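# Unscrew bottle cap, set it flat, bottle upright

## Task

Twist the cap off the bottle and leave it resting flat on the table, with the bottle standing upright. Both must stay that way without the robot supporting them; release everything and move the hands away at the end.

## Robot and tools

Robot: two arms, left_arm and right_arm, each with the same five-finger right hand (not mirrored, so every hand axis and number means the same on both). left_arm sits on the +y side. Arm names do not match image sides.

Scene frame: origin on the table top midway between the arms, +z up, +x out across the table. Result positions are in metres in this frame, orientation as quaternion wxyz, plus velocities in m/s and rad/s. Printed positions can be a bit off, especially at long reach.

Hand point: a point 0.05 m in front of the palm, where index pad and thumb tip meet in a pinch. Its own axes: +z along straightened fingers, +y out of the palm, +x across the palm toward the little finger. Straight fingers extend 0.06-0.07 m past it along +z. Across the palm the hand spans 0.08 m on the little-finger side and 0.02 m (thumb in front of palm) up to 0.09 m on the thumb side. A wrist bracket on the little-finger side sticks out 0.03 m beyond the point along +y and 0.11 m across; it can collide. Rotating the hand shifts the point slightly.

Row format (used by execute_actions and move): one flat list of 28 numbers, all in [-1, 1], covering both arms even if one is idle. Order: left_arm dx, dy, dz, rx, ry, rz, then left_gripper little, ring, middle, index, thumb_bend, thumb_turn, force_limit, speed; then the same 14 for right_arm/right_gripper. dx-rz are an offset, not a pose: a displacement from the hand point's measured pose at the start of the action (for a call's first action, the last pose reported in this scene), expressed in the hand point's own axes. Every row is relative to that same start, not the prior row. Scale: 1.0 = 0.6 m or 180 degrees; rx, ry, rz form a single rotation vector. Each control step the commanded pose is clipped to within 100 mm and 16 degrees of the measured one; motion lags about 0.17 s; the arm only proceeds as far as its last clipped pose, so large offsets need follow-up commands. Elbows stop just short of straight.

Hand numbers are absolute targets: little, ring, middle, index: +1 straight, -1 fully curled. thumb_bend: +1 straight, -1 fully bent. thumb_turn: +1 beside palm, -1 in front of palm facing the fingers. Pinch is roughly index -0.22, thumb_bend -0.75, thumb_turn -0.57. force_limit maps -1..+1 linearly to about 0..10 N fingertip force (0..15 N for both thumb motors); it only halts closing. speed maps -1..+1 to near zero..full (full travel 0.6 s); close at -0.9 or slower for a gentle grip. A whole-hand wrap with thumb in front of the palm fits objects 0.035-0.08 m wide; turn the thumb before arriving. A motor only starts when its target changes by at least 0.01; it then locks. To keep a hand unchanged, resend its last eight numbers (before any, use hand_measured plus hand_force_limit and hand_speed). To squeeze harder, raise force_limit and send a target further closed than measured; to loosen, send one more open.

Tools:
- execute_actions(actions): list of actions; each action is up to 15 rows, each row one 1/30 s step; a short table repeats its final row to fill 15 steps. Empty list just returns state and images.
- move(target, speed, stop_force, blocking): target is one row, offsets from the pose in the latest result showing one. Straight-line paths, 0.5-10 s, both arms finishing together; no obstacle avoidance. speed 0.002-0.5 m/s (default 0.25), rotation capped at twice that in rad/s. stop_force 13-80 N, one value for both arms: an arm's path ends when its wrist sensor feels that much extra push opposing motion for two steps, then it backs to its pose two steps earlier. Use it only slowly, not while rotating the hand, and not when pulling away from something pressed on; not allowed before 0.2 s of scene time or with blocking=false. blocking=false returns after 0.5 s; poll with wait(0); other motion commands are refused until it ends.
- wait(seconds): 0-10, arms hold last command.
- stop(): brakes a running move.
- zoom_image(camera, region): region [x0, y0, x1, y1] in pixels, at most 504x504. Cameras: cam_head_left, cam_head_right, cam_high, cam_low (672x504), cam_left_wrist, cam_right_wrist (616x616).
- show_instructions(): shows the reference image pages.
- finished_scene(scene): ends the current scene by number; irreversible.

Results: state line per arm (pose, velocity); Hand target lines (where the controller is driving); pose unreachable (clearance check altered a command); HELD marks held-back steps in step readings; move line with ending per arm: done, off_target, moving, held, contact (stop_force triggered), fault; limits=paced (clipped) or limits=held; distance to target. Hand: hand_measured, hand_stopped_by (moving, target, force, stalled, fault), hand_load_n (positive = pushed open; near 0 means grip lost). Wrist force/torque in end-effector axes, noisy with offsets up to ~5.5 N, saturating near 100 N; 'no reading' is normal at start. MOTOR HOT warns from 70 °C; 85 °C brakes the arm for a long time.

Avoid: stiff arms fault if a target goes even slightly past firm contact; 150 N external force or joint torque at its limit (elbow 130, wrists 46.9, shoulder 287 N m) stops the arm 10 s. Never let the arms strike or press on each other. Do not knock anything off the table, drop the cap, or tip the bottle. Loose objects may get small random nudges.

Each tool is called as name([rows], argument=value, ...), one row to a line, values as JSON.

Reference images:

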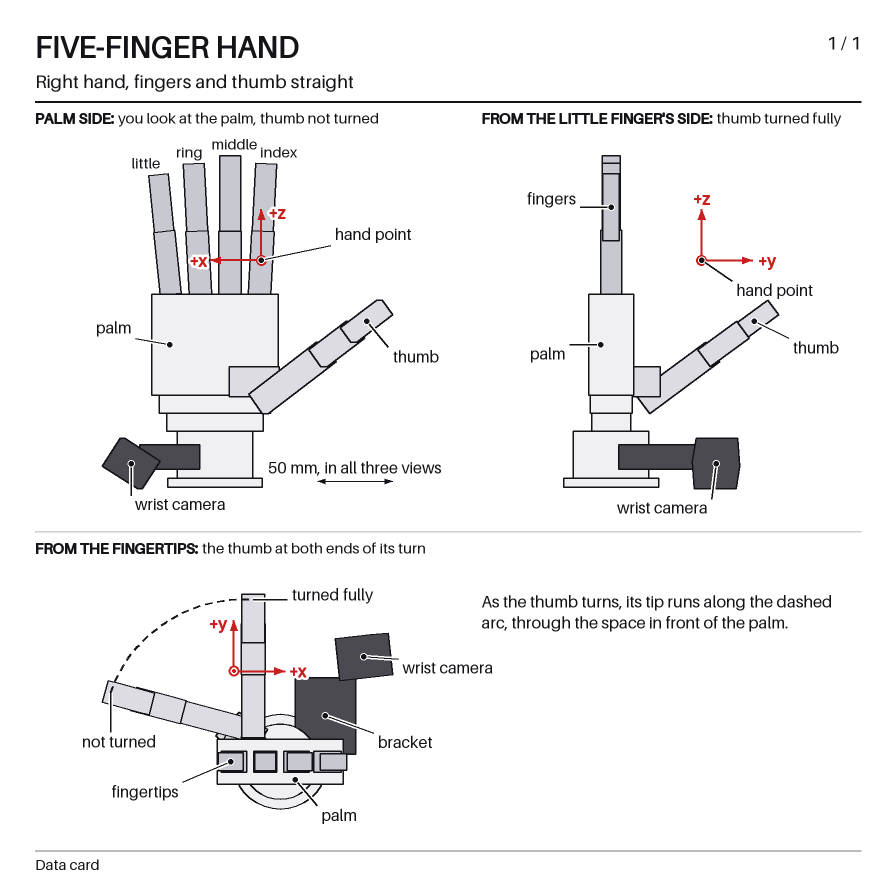

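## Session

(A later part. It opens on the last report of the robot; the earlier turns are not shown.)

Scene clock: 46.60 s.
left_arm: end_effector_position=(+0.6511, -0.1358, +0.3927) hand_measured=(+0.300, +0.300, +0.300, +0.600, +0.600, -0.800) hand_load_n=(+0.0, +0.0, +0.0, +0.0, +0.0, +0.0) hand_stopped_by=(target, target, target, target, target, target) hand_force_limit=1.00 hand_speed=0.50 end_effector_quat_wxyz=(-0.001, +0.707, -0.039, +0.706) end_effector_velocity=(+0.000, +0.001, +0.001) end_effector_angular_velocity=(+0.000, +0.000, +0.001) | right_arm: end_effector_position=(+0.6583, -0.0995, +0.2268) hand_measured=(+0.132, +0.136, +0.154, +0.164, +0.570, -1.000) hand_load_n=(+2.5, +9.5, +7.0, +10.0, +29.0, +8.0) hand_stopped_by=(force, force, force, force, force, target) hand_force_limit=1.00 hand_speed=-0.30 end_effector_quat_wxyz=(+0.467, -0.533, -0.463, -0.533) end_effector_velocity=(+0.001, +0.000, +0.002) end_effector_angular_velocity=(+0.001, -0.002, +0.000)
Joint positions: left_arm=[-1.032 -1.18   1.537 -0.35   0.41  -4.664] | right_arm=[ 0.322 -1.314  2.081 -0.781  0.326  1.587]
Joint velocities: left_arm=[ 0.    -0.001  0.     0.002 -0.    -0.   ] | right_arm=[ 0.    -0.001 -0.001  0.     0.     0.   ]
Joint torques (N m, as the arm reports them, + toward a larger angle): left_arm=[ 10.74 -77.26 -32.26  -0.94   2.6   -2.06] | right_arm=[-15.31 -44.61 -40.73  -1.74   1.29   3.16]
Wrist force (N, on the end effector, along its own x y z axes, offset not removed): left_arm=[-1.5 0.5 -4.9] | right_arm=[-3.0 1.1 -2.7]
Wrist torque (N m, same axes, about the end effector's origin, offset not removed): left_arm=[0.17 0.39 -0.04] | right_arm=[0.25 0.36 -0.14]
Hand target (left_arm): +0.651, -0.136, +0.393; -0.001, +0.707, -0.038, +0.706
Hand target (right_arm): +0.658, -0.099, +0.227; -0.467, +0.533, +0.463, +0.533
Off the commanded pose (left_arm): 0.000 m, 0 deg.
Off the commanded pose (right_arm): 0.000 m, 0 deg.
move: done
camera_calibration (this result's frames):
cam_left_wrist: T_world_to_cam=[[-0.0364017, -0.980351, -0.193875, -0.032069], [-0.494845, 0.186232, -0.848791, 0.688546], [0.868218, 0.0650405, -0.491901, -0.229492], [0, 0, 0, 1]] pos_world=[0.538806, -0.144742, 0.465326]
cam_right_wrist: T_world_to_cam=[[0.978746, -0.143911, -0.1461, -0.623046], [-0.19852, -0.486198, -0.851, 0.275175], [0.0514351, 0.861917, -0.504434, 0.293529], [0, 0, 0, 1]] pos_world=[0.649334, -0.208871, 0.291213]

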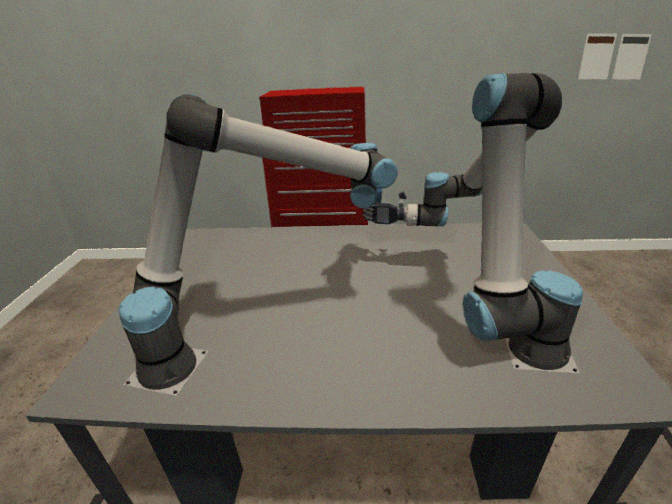

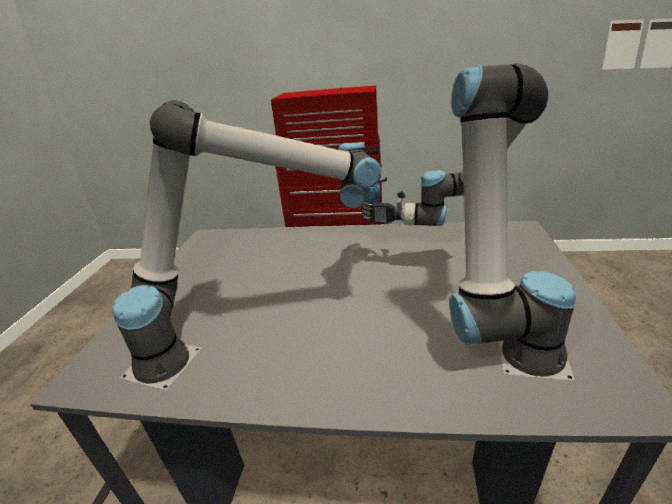

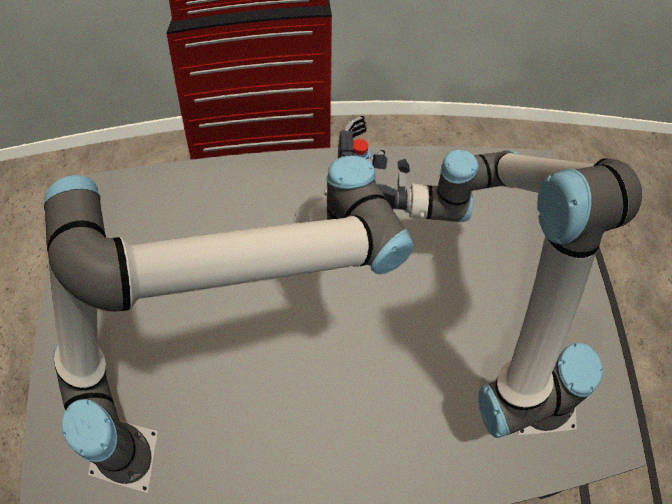

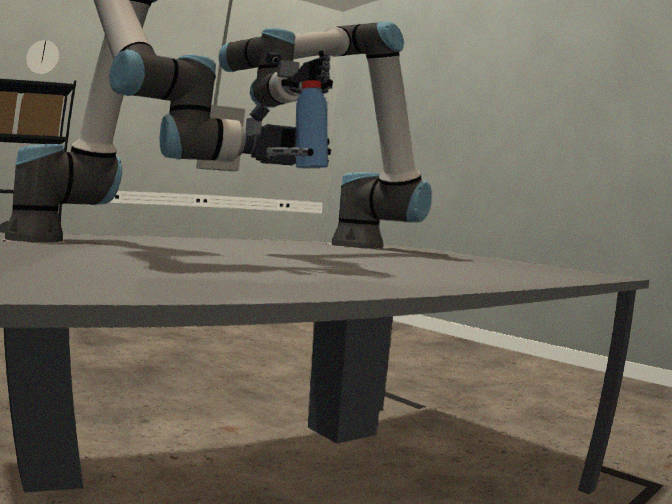

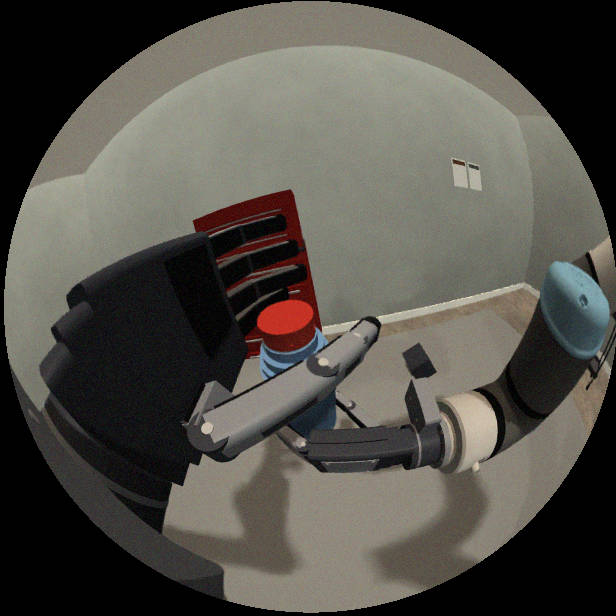

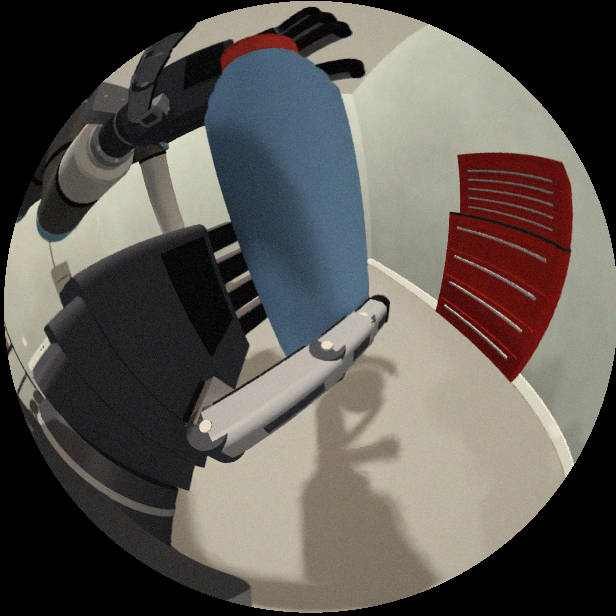

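move(target=[0.005,0,-0.03,-0.417,0,0,0.3,0.3,0.3,0.6,0.6,-0.8,1,0.5, 0,0,0,0,0,0,-1,-1,-1,-1,-1,-1,1,-0.3], speed=0.4)

move(target=[0,0,0,0,0,0,0.3,0.3,0.3,-1,-1,-0.8,1,0, 0,0,0,0,0,0,-1,-1,-1,-1,-1,-1,1,-0.3])

move(target=[0,-0.041,0.02,0.417,0,0,0.3,0.3,0.3,-1,-1,-0.8,1,0, 0,0,0,0,0,0,-1,-1,-1,-1,-1,-1,1,-0.3], speed=0.3)

Scene clock: 49.37 s.
left_arm: end_effector_position=(+0.6331, -0.1351, +0.3957) hand_measured=(+0.300, +0.300, +0.300, +0.600, +0.600, -0.800) hand_load_n=(+0.0, +0.0, +0.0, +0.0, +0.0, +0.0) hand_stopped_by=(target, target, target, target, target, target) hand_force_limit=1.00 hand_speed=0.50 end_effector_quat_wxyz=(+0.430, +0.562, -0.460, +0.536) end_effector_velocity=(-0.000, -0.001, -0.001) end_effector_angular_velocity=(+0.003, +0.002, -0.013) | right_arm: end_effector_position=(+0.6583, -0.0995, +0.2268) hand_measured=(+0.132, +0.136, +0.154, +0.164, +0.570, -1.000) hand_load_n=(+2.5, +9.5, +7.0, +10.0, +29.0, +8.0) hand_stopped_by=(force, force, force, force, force, target) hand_force_limit=1.00 hand_speed=-0.30 end_effector_quat_wxyz=(+0.467, -0.533, -0.463, -0.533) end_effector_velocity=(+0.000, -0.000, -0.001) end_effector_angular_velocity=(-0.000, +0.000, +0.000)
Joint positions: left_arm=[-0.625 -1.124  1.429 -0.24   2.124 -4.668] | right_arm=[ 0.322 -1.314  2.081 -0.781  0.326  1.587]
Joint velocities: left_arm=[ 0.003  0.007 -0.009  0.007  0.016  0.002] | right_arm=[-0.     0.001 -0.    -0.001 -0.     0.   ]
Joint torques (N m, as the arm reports them, + toward a larger angle): left_arm=[ 11.26 -67.28 -50.43   0.43   2.66   1.22] | right_arm=[-17.5  -45.25 -40.44  -1.78   1.32   3.04]
Wrist force (N, on the end effector, along its own x y z axes, offset not removed): left_arm=[1.2 1.3 -2.9] | right_arm=[-4.1 -3.1 -1.4]
Wrist torque (N m, same axes, about the end effector's origin, offset not removed): left_arm=[0.28 -0.11 0.00] | right_arm=[-0.44 0.80 -0.22]
Hand target (left_arm): +0.633, -0.135, +0.396; +0.430, +0.562, -0.461, +0.536
Hand target (right_arm): +0.658, -0.099, +0.227; -0.467, +0.533, +0.463, +0.533
Off the commanded pose (left_arm): 0.000 m, 0 deg.
Off the commanded pose (right_arm): 0.000 m, 0 deg.
move: done
camera_calibration (this result's frames):
cam_left_wrist: T_world_to_cam=[[-0.965277, -0.213454, -0.150592, 0.643055], [0.00495782, 0.561403, -0.827528, 0.407979], [0.261182, -0.79954, -0.540851, 0.0744512], [0, 0, 0, 1]] pos_world=[0.599258, -0.0322517, 0.47472]
cam_right_wrist: T_world_to_cam=[[0.978746, -0.143911, -0.1461, -0.623046], [-0.198519, -0.486198, -0.851, 0.275175], [0.0514351, 0.861917, -0.504434, 0.293528], [0, 0, 0, 1]] pos_world=[0.649334, -0.208871, 0.291213]

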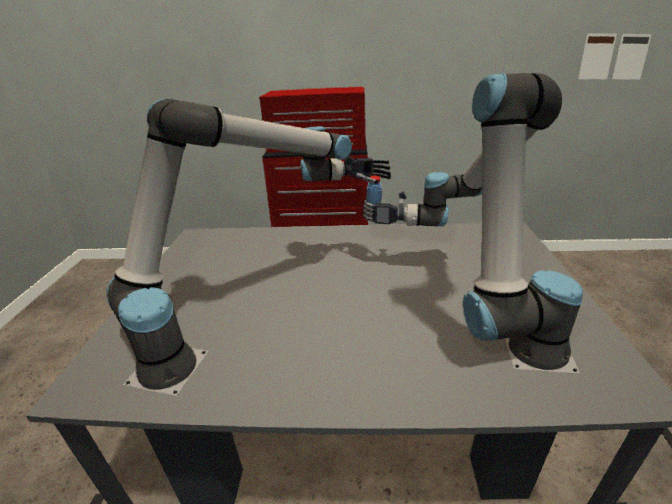

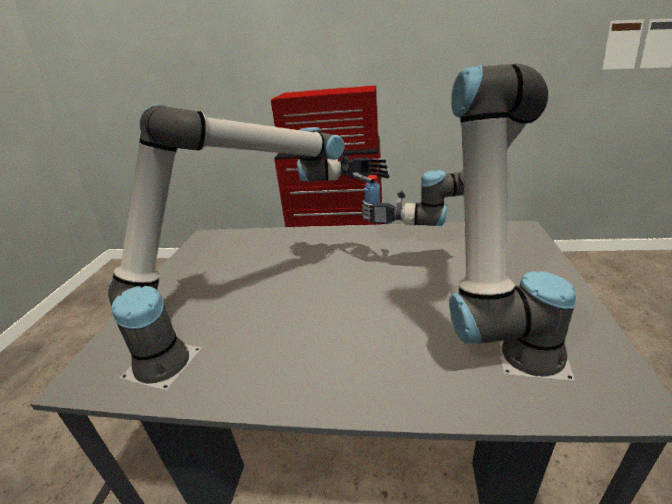

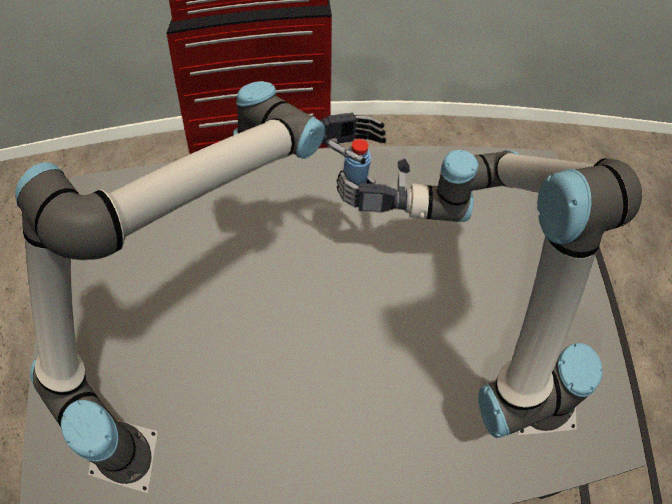

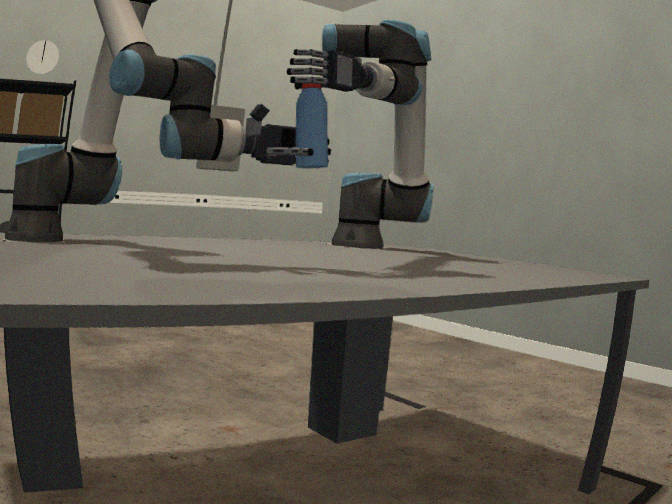

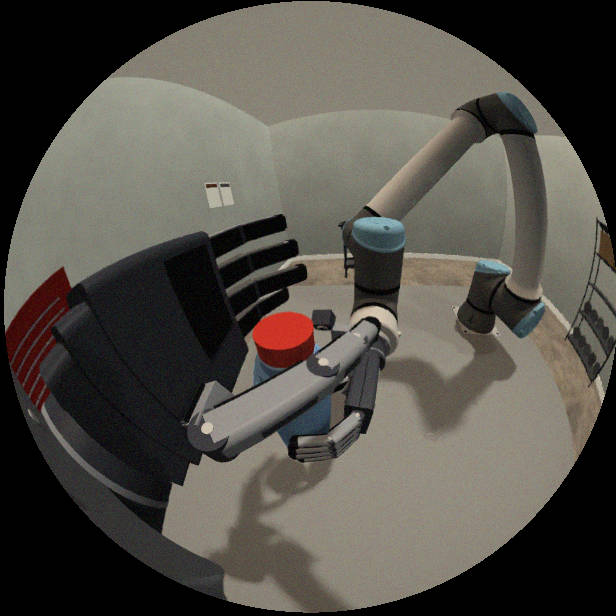

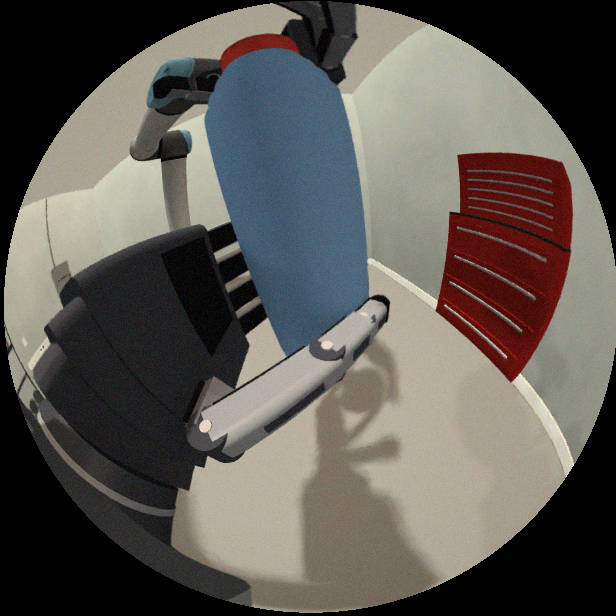

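Scene clock: 50.87 s.
left_arm: end_effector_position=(+0.6331, -0.1351, +0.3957) hand_measured=(+0.300, +0.300, +0.300, -0.278, -0.630, -0.800) hand_load_n=(+0.0, +0.0, +0.0, +19.5, +14.5, +0.0) hand_stopped_by=(target, target, target, force, force, target) hand_force_limit=1.00 hand_speed=0.00 end_effector_quat_wxyz=(+0.430, +0.562, -0.460, +0.536) end_effector_velocity=(+0.001, +0.000, -0.002) end_effector_angular_velocity=(+0.002, +0.002, +0.001) | right_arm: end_effector_position=(+0.6583, -0.0995, +0.2268) hand_measured=(+0.132, +0.136, +0.154, +0.164, +0.570, -1.000) hand_load_n=(+13.0, +16.0, +7.0, +4.5, +29.5, -0.5) hand_stopped_by=(force, force, force, force, force, target) hand_force_limit=1.00 hand_speed=-0.30 end_effector_quat_wxyz=(+0.467, -0.533, -0.463, -0.533) end_effector_velocity=(+0.001, +0.000, +0.001) end_effector_angular_velocity=(+0.000, -0.002, +0.000)
Joint positions: left_arm=[-0.625 -1.124  1.43  -0.24   2.124 -4.668] | right_arm=[ 0.322 -1.314  2.081 -0.781  0.326  1.587]
Joint velocities: left_arm=[0.001 0.001 0.    0.    0.    0.   ] | right_arm=[ 0.    -0.    -0.001 -0.001 -0.     0.   ]
Joint torques (N m, as the arm reports them, + toward a larger angle): left_arm=[ -2.11 -79.66 -32.21   1.99   1.11  -1.82] | right_arm=[-15.93 -45.52 -38.9   -1.06   1.45   3.07]
Wrist force (N, on the end effector, along its own x y z axes, offset not removed): left_arm=[2.4 0.0 10.6] | right_arm=[-3.2 -1.5 10.7]
Wrist torque (N m, same axes, about the end effector's origin, offset not removed): left_arm=[-0.41 0.00 0.08] | right_arm=[0.00 -1.45 -0.56]
Hand target (left_arm): +0.633, -0.135, +0.396; +0.430, +0.562, -0.460, +0.536
Hand target (right_arm): +0.658, -0.099, +0.227; -0.467, +0.533, +0.463, +0.533
Off the commanded pose (left_arm): 0.000 m, 0 deg.
Off the commanded pose (right_arm): 0.000 m, 0 deg.
move: done
camera_calibration (this result's frames):
cam_left_wrist: T_world_to_cam=[[-0.965279, -0.213479, -0.150544, 0.643022], [0.0048816, 0.561464, -0.827487, 0.407975], [0.261176, -0.79949, -0.540927, 0.0744833], [0, 0, 0, 1]] pos_world=[0.59925, -0.0322431, 0.474686]
cam_right_wrist: T_world_to_cam=[[0.978746, -0.143911, -0.146099, -0.623046], [-0.198519, -0.486198, -0.851, 0.275175], [0.051435, 0.861917, -0.504434, 0.293529], [0, 0, 0, 1]] pos_world=[0.649334, -0.208871, 0.291213]

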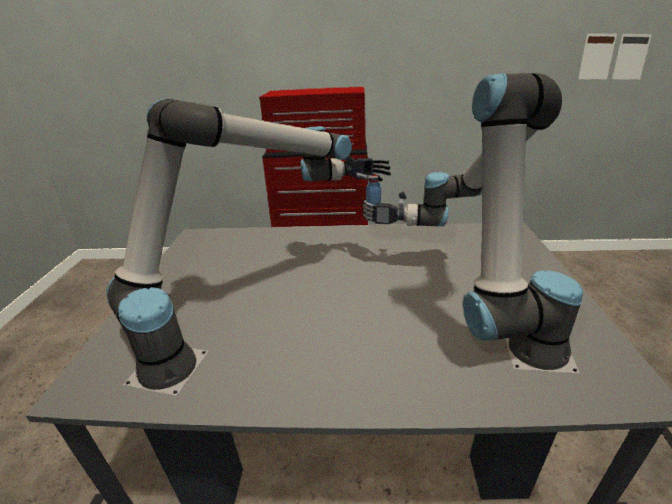

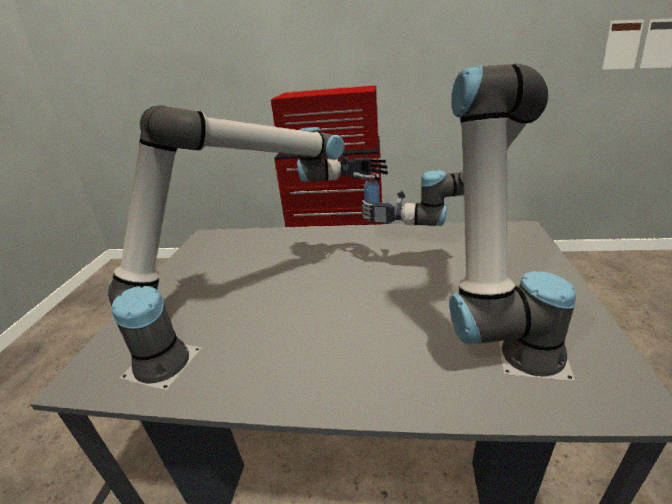

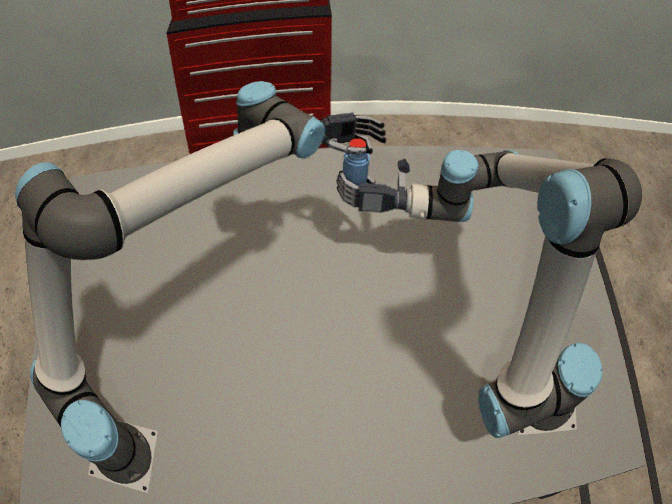

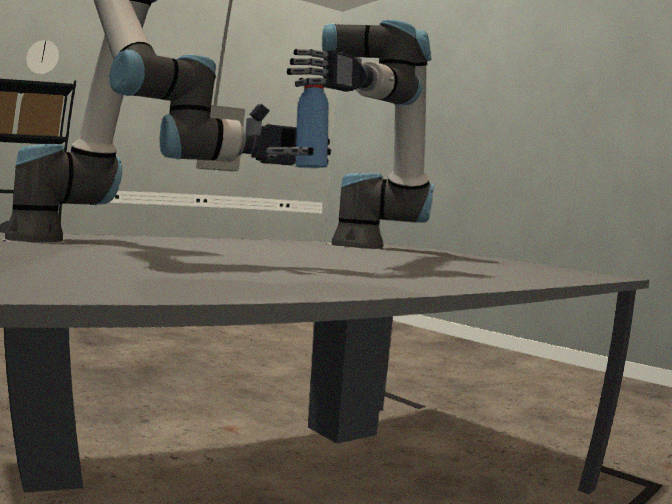

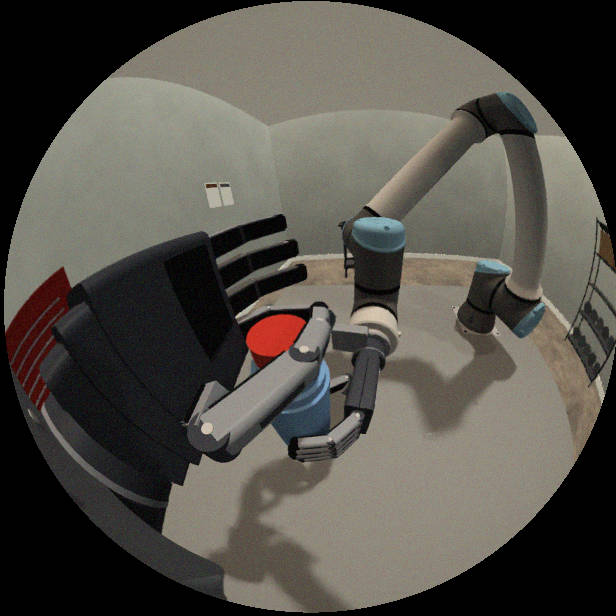

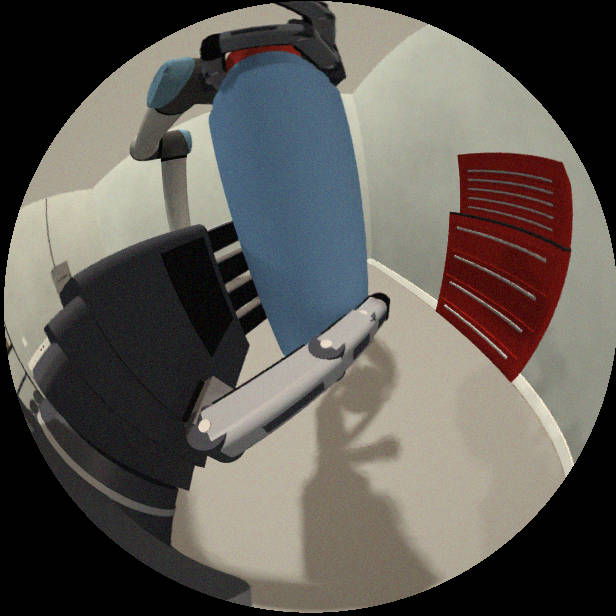

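Scene clock: 53.67 s.
left_arm: end_effector_position=(+0.6595, -0.1415, +0.3953) hand_measured=(+0.300, +0.300, +0.300, -0.278, -0.630, -0.800) hand_load_n=(+0.0, +0.0, +0.0, +18.5, +12.0, +0.0) hand_stopped_by=(target, target, target, force, force, target) hand_force_limit=1.00 hand_speed=0.00 end_effector_quat_wxyz=(-0.000, +0.707, -0.039, +0.706) end_effector_velocity=(+0.001, -0.000, -0.000) end_effector_angular_velocity=(+0.000, -0.001, +0.016) | right_arm: end_effector_position=(+0.6583, -0.0995, +0.2268) hand_measured=(+0.146, +0.144, +0.154, +0.164, +0.570, -1.000) hand_load_n=(+2.0, +9.0, +8.5, +8.5, +28.0, +7.5) hand_stopped_by=(force, force, force, force, force, target) hand_force_limit=1.00 hand_speed=-0.30 end_effector_quat_wxyz=(+0.467, -0.533, -0.463, -0.533) end_effector_velocity=(-0.000, +0.000, -0.000) end_effector_angular_velocity=(-0.000, +0.001, +0.000)
Joint positions: left_arm=[-1.024 -1.167  1.513 -0.339  0.418 -4.664] | right_arm=[ 0.322 -1.314  2.081 -0.781  0.326  1.587]
Joint velocities: left_arm=[-0.002  0.006 -0.008  0.001 -0.018  0.001] | right_arm=[ 0.  0.  0.  0. -0. -0.]
Joint torques (N m, as the arm reports them, + toward a larger angle): left_arm=[-10.28 -61.46 -50.49   1.33  -2.51   1.75] | right_arm=[-11.36 -50.33 -39.73  -1.43   3.01   2.96]
Wrist force (N, on the end effector, along its own x y z axes, offset not removed): left_arm=[0.3 0.2 -3.1] | right_arm=[-1.5 1.5 0.9]
Wrist torque (N m, same axes, about the end effector's origin, offset not removed): left_arm=[0.01 0.06 0.07] | right_arm=[-0.14 0.21 -0.01]
Hand target (left_arm): +0.660, -0.142, +0.395; -0.001, +0.707, -0.038, +0.706
Hand target (right_arm): +0.658, -0.099, +0.227; -0.467, +0.533, +0.463, +0.533
Off the commanded pose (left_arm): 0.000 m, 0 deg.
Off the commanded pose (right_arm): 0.000 m, 0 deg.
move: done
camera_calibration (this result's frames):
cam_left_wrist: T_world_to_cam=[[-0.0366551, -0.980379, -0.193684, -0.0367479], [-0.494789, 0.186195, -0.848832, 0.695973], [0.86824, 0.0647188, -0.491905, -0.235242], [0, 0, 0, 1]] pos_world=[0.547259, -0.150389, 0.46793]
cam_right_wrist: T_world_to_cam=[[0.978739, -0.143959, -0.146102, -0.623059], [-0.198545, -0.486188, -0.851, 0.275192], [0.0514756, 0.861915, -0.504434, 0.293504], [0, 0, 0, 1]] pos_world=[0.649341, -0.208875, 0.291211]

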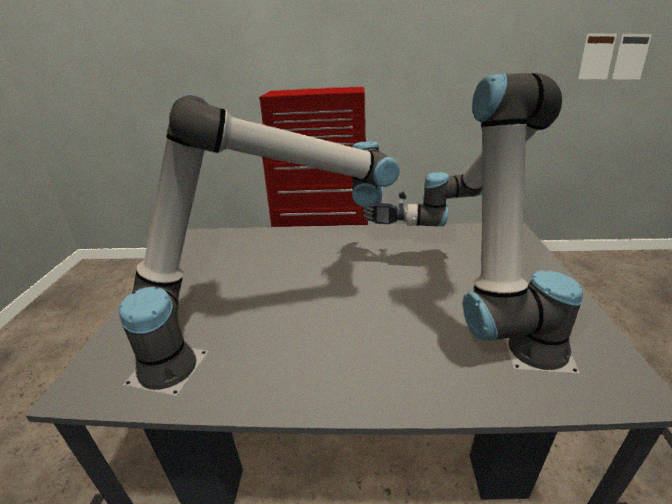

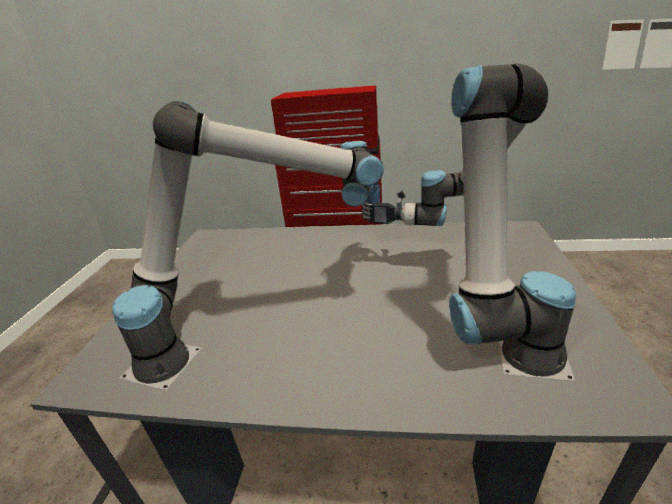

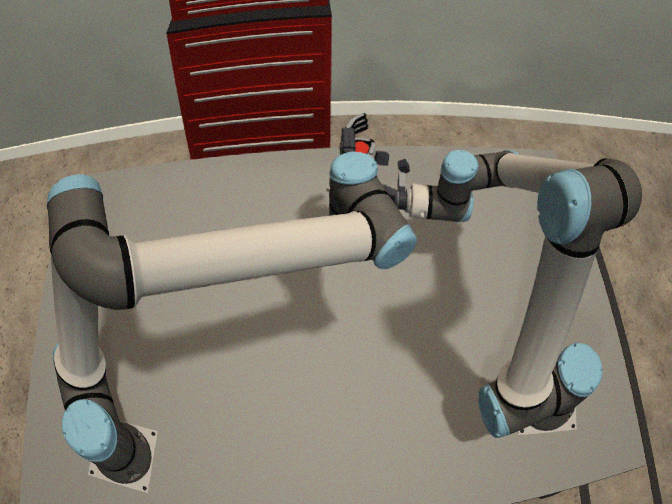

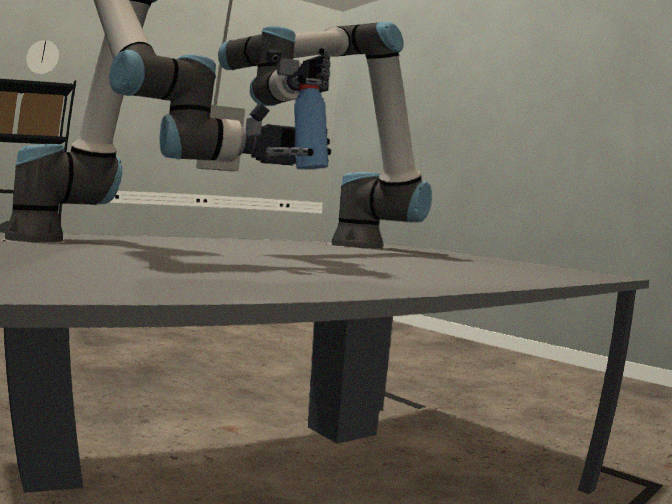

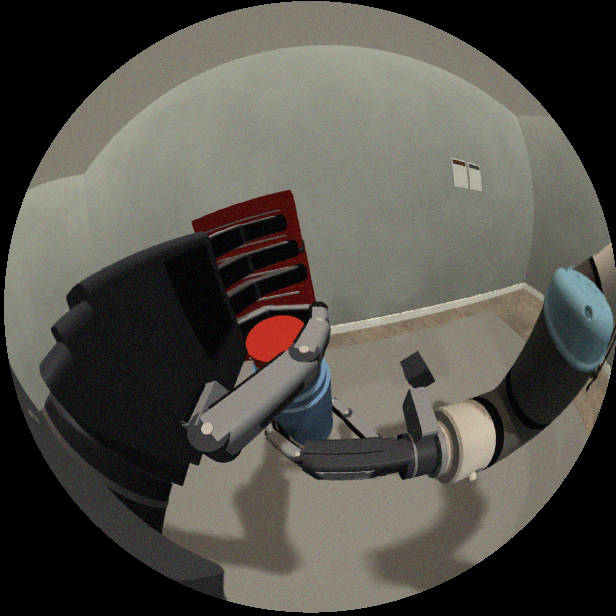

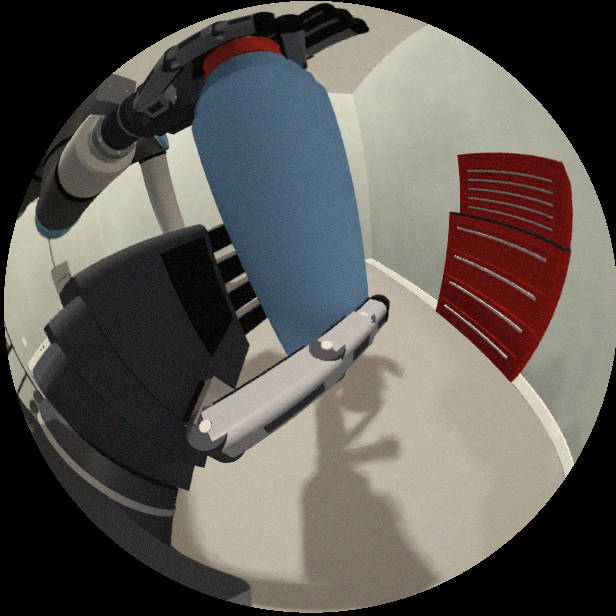

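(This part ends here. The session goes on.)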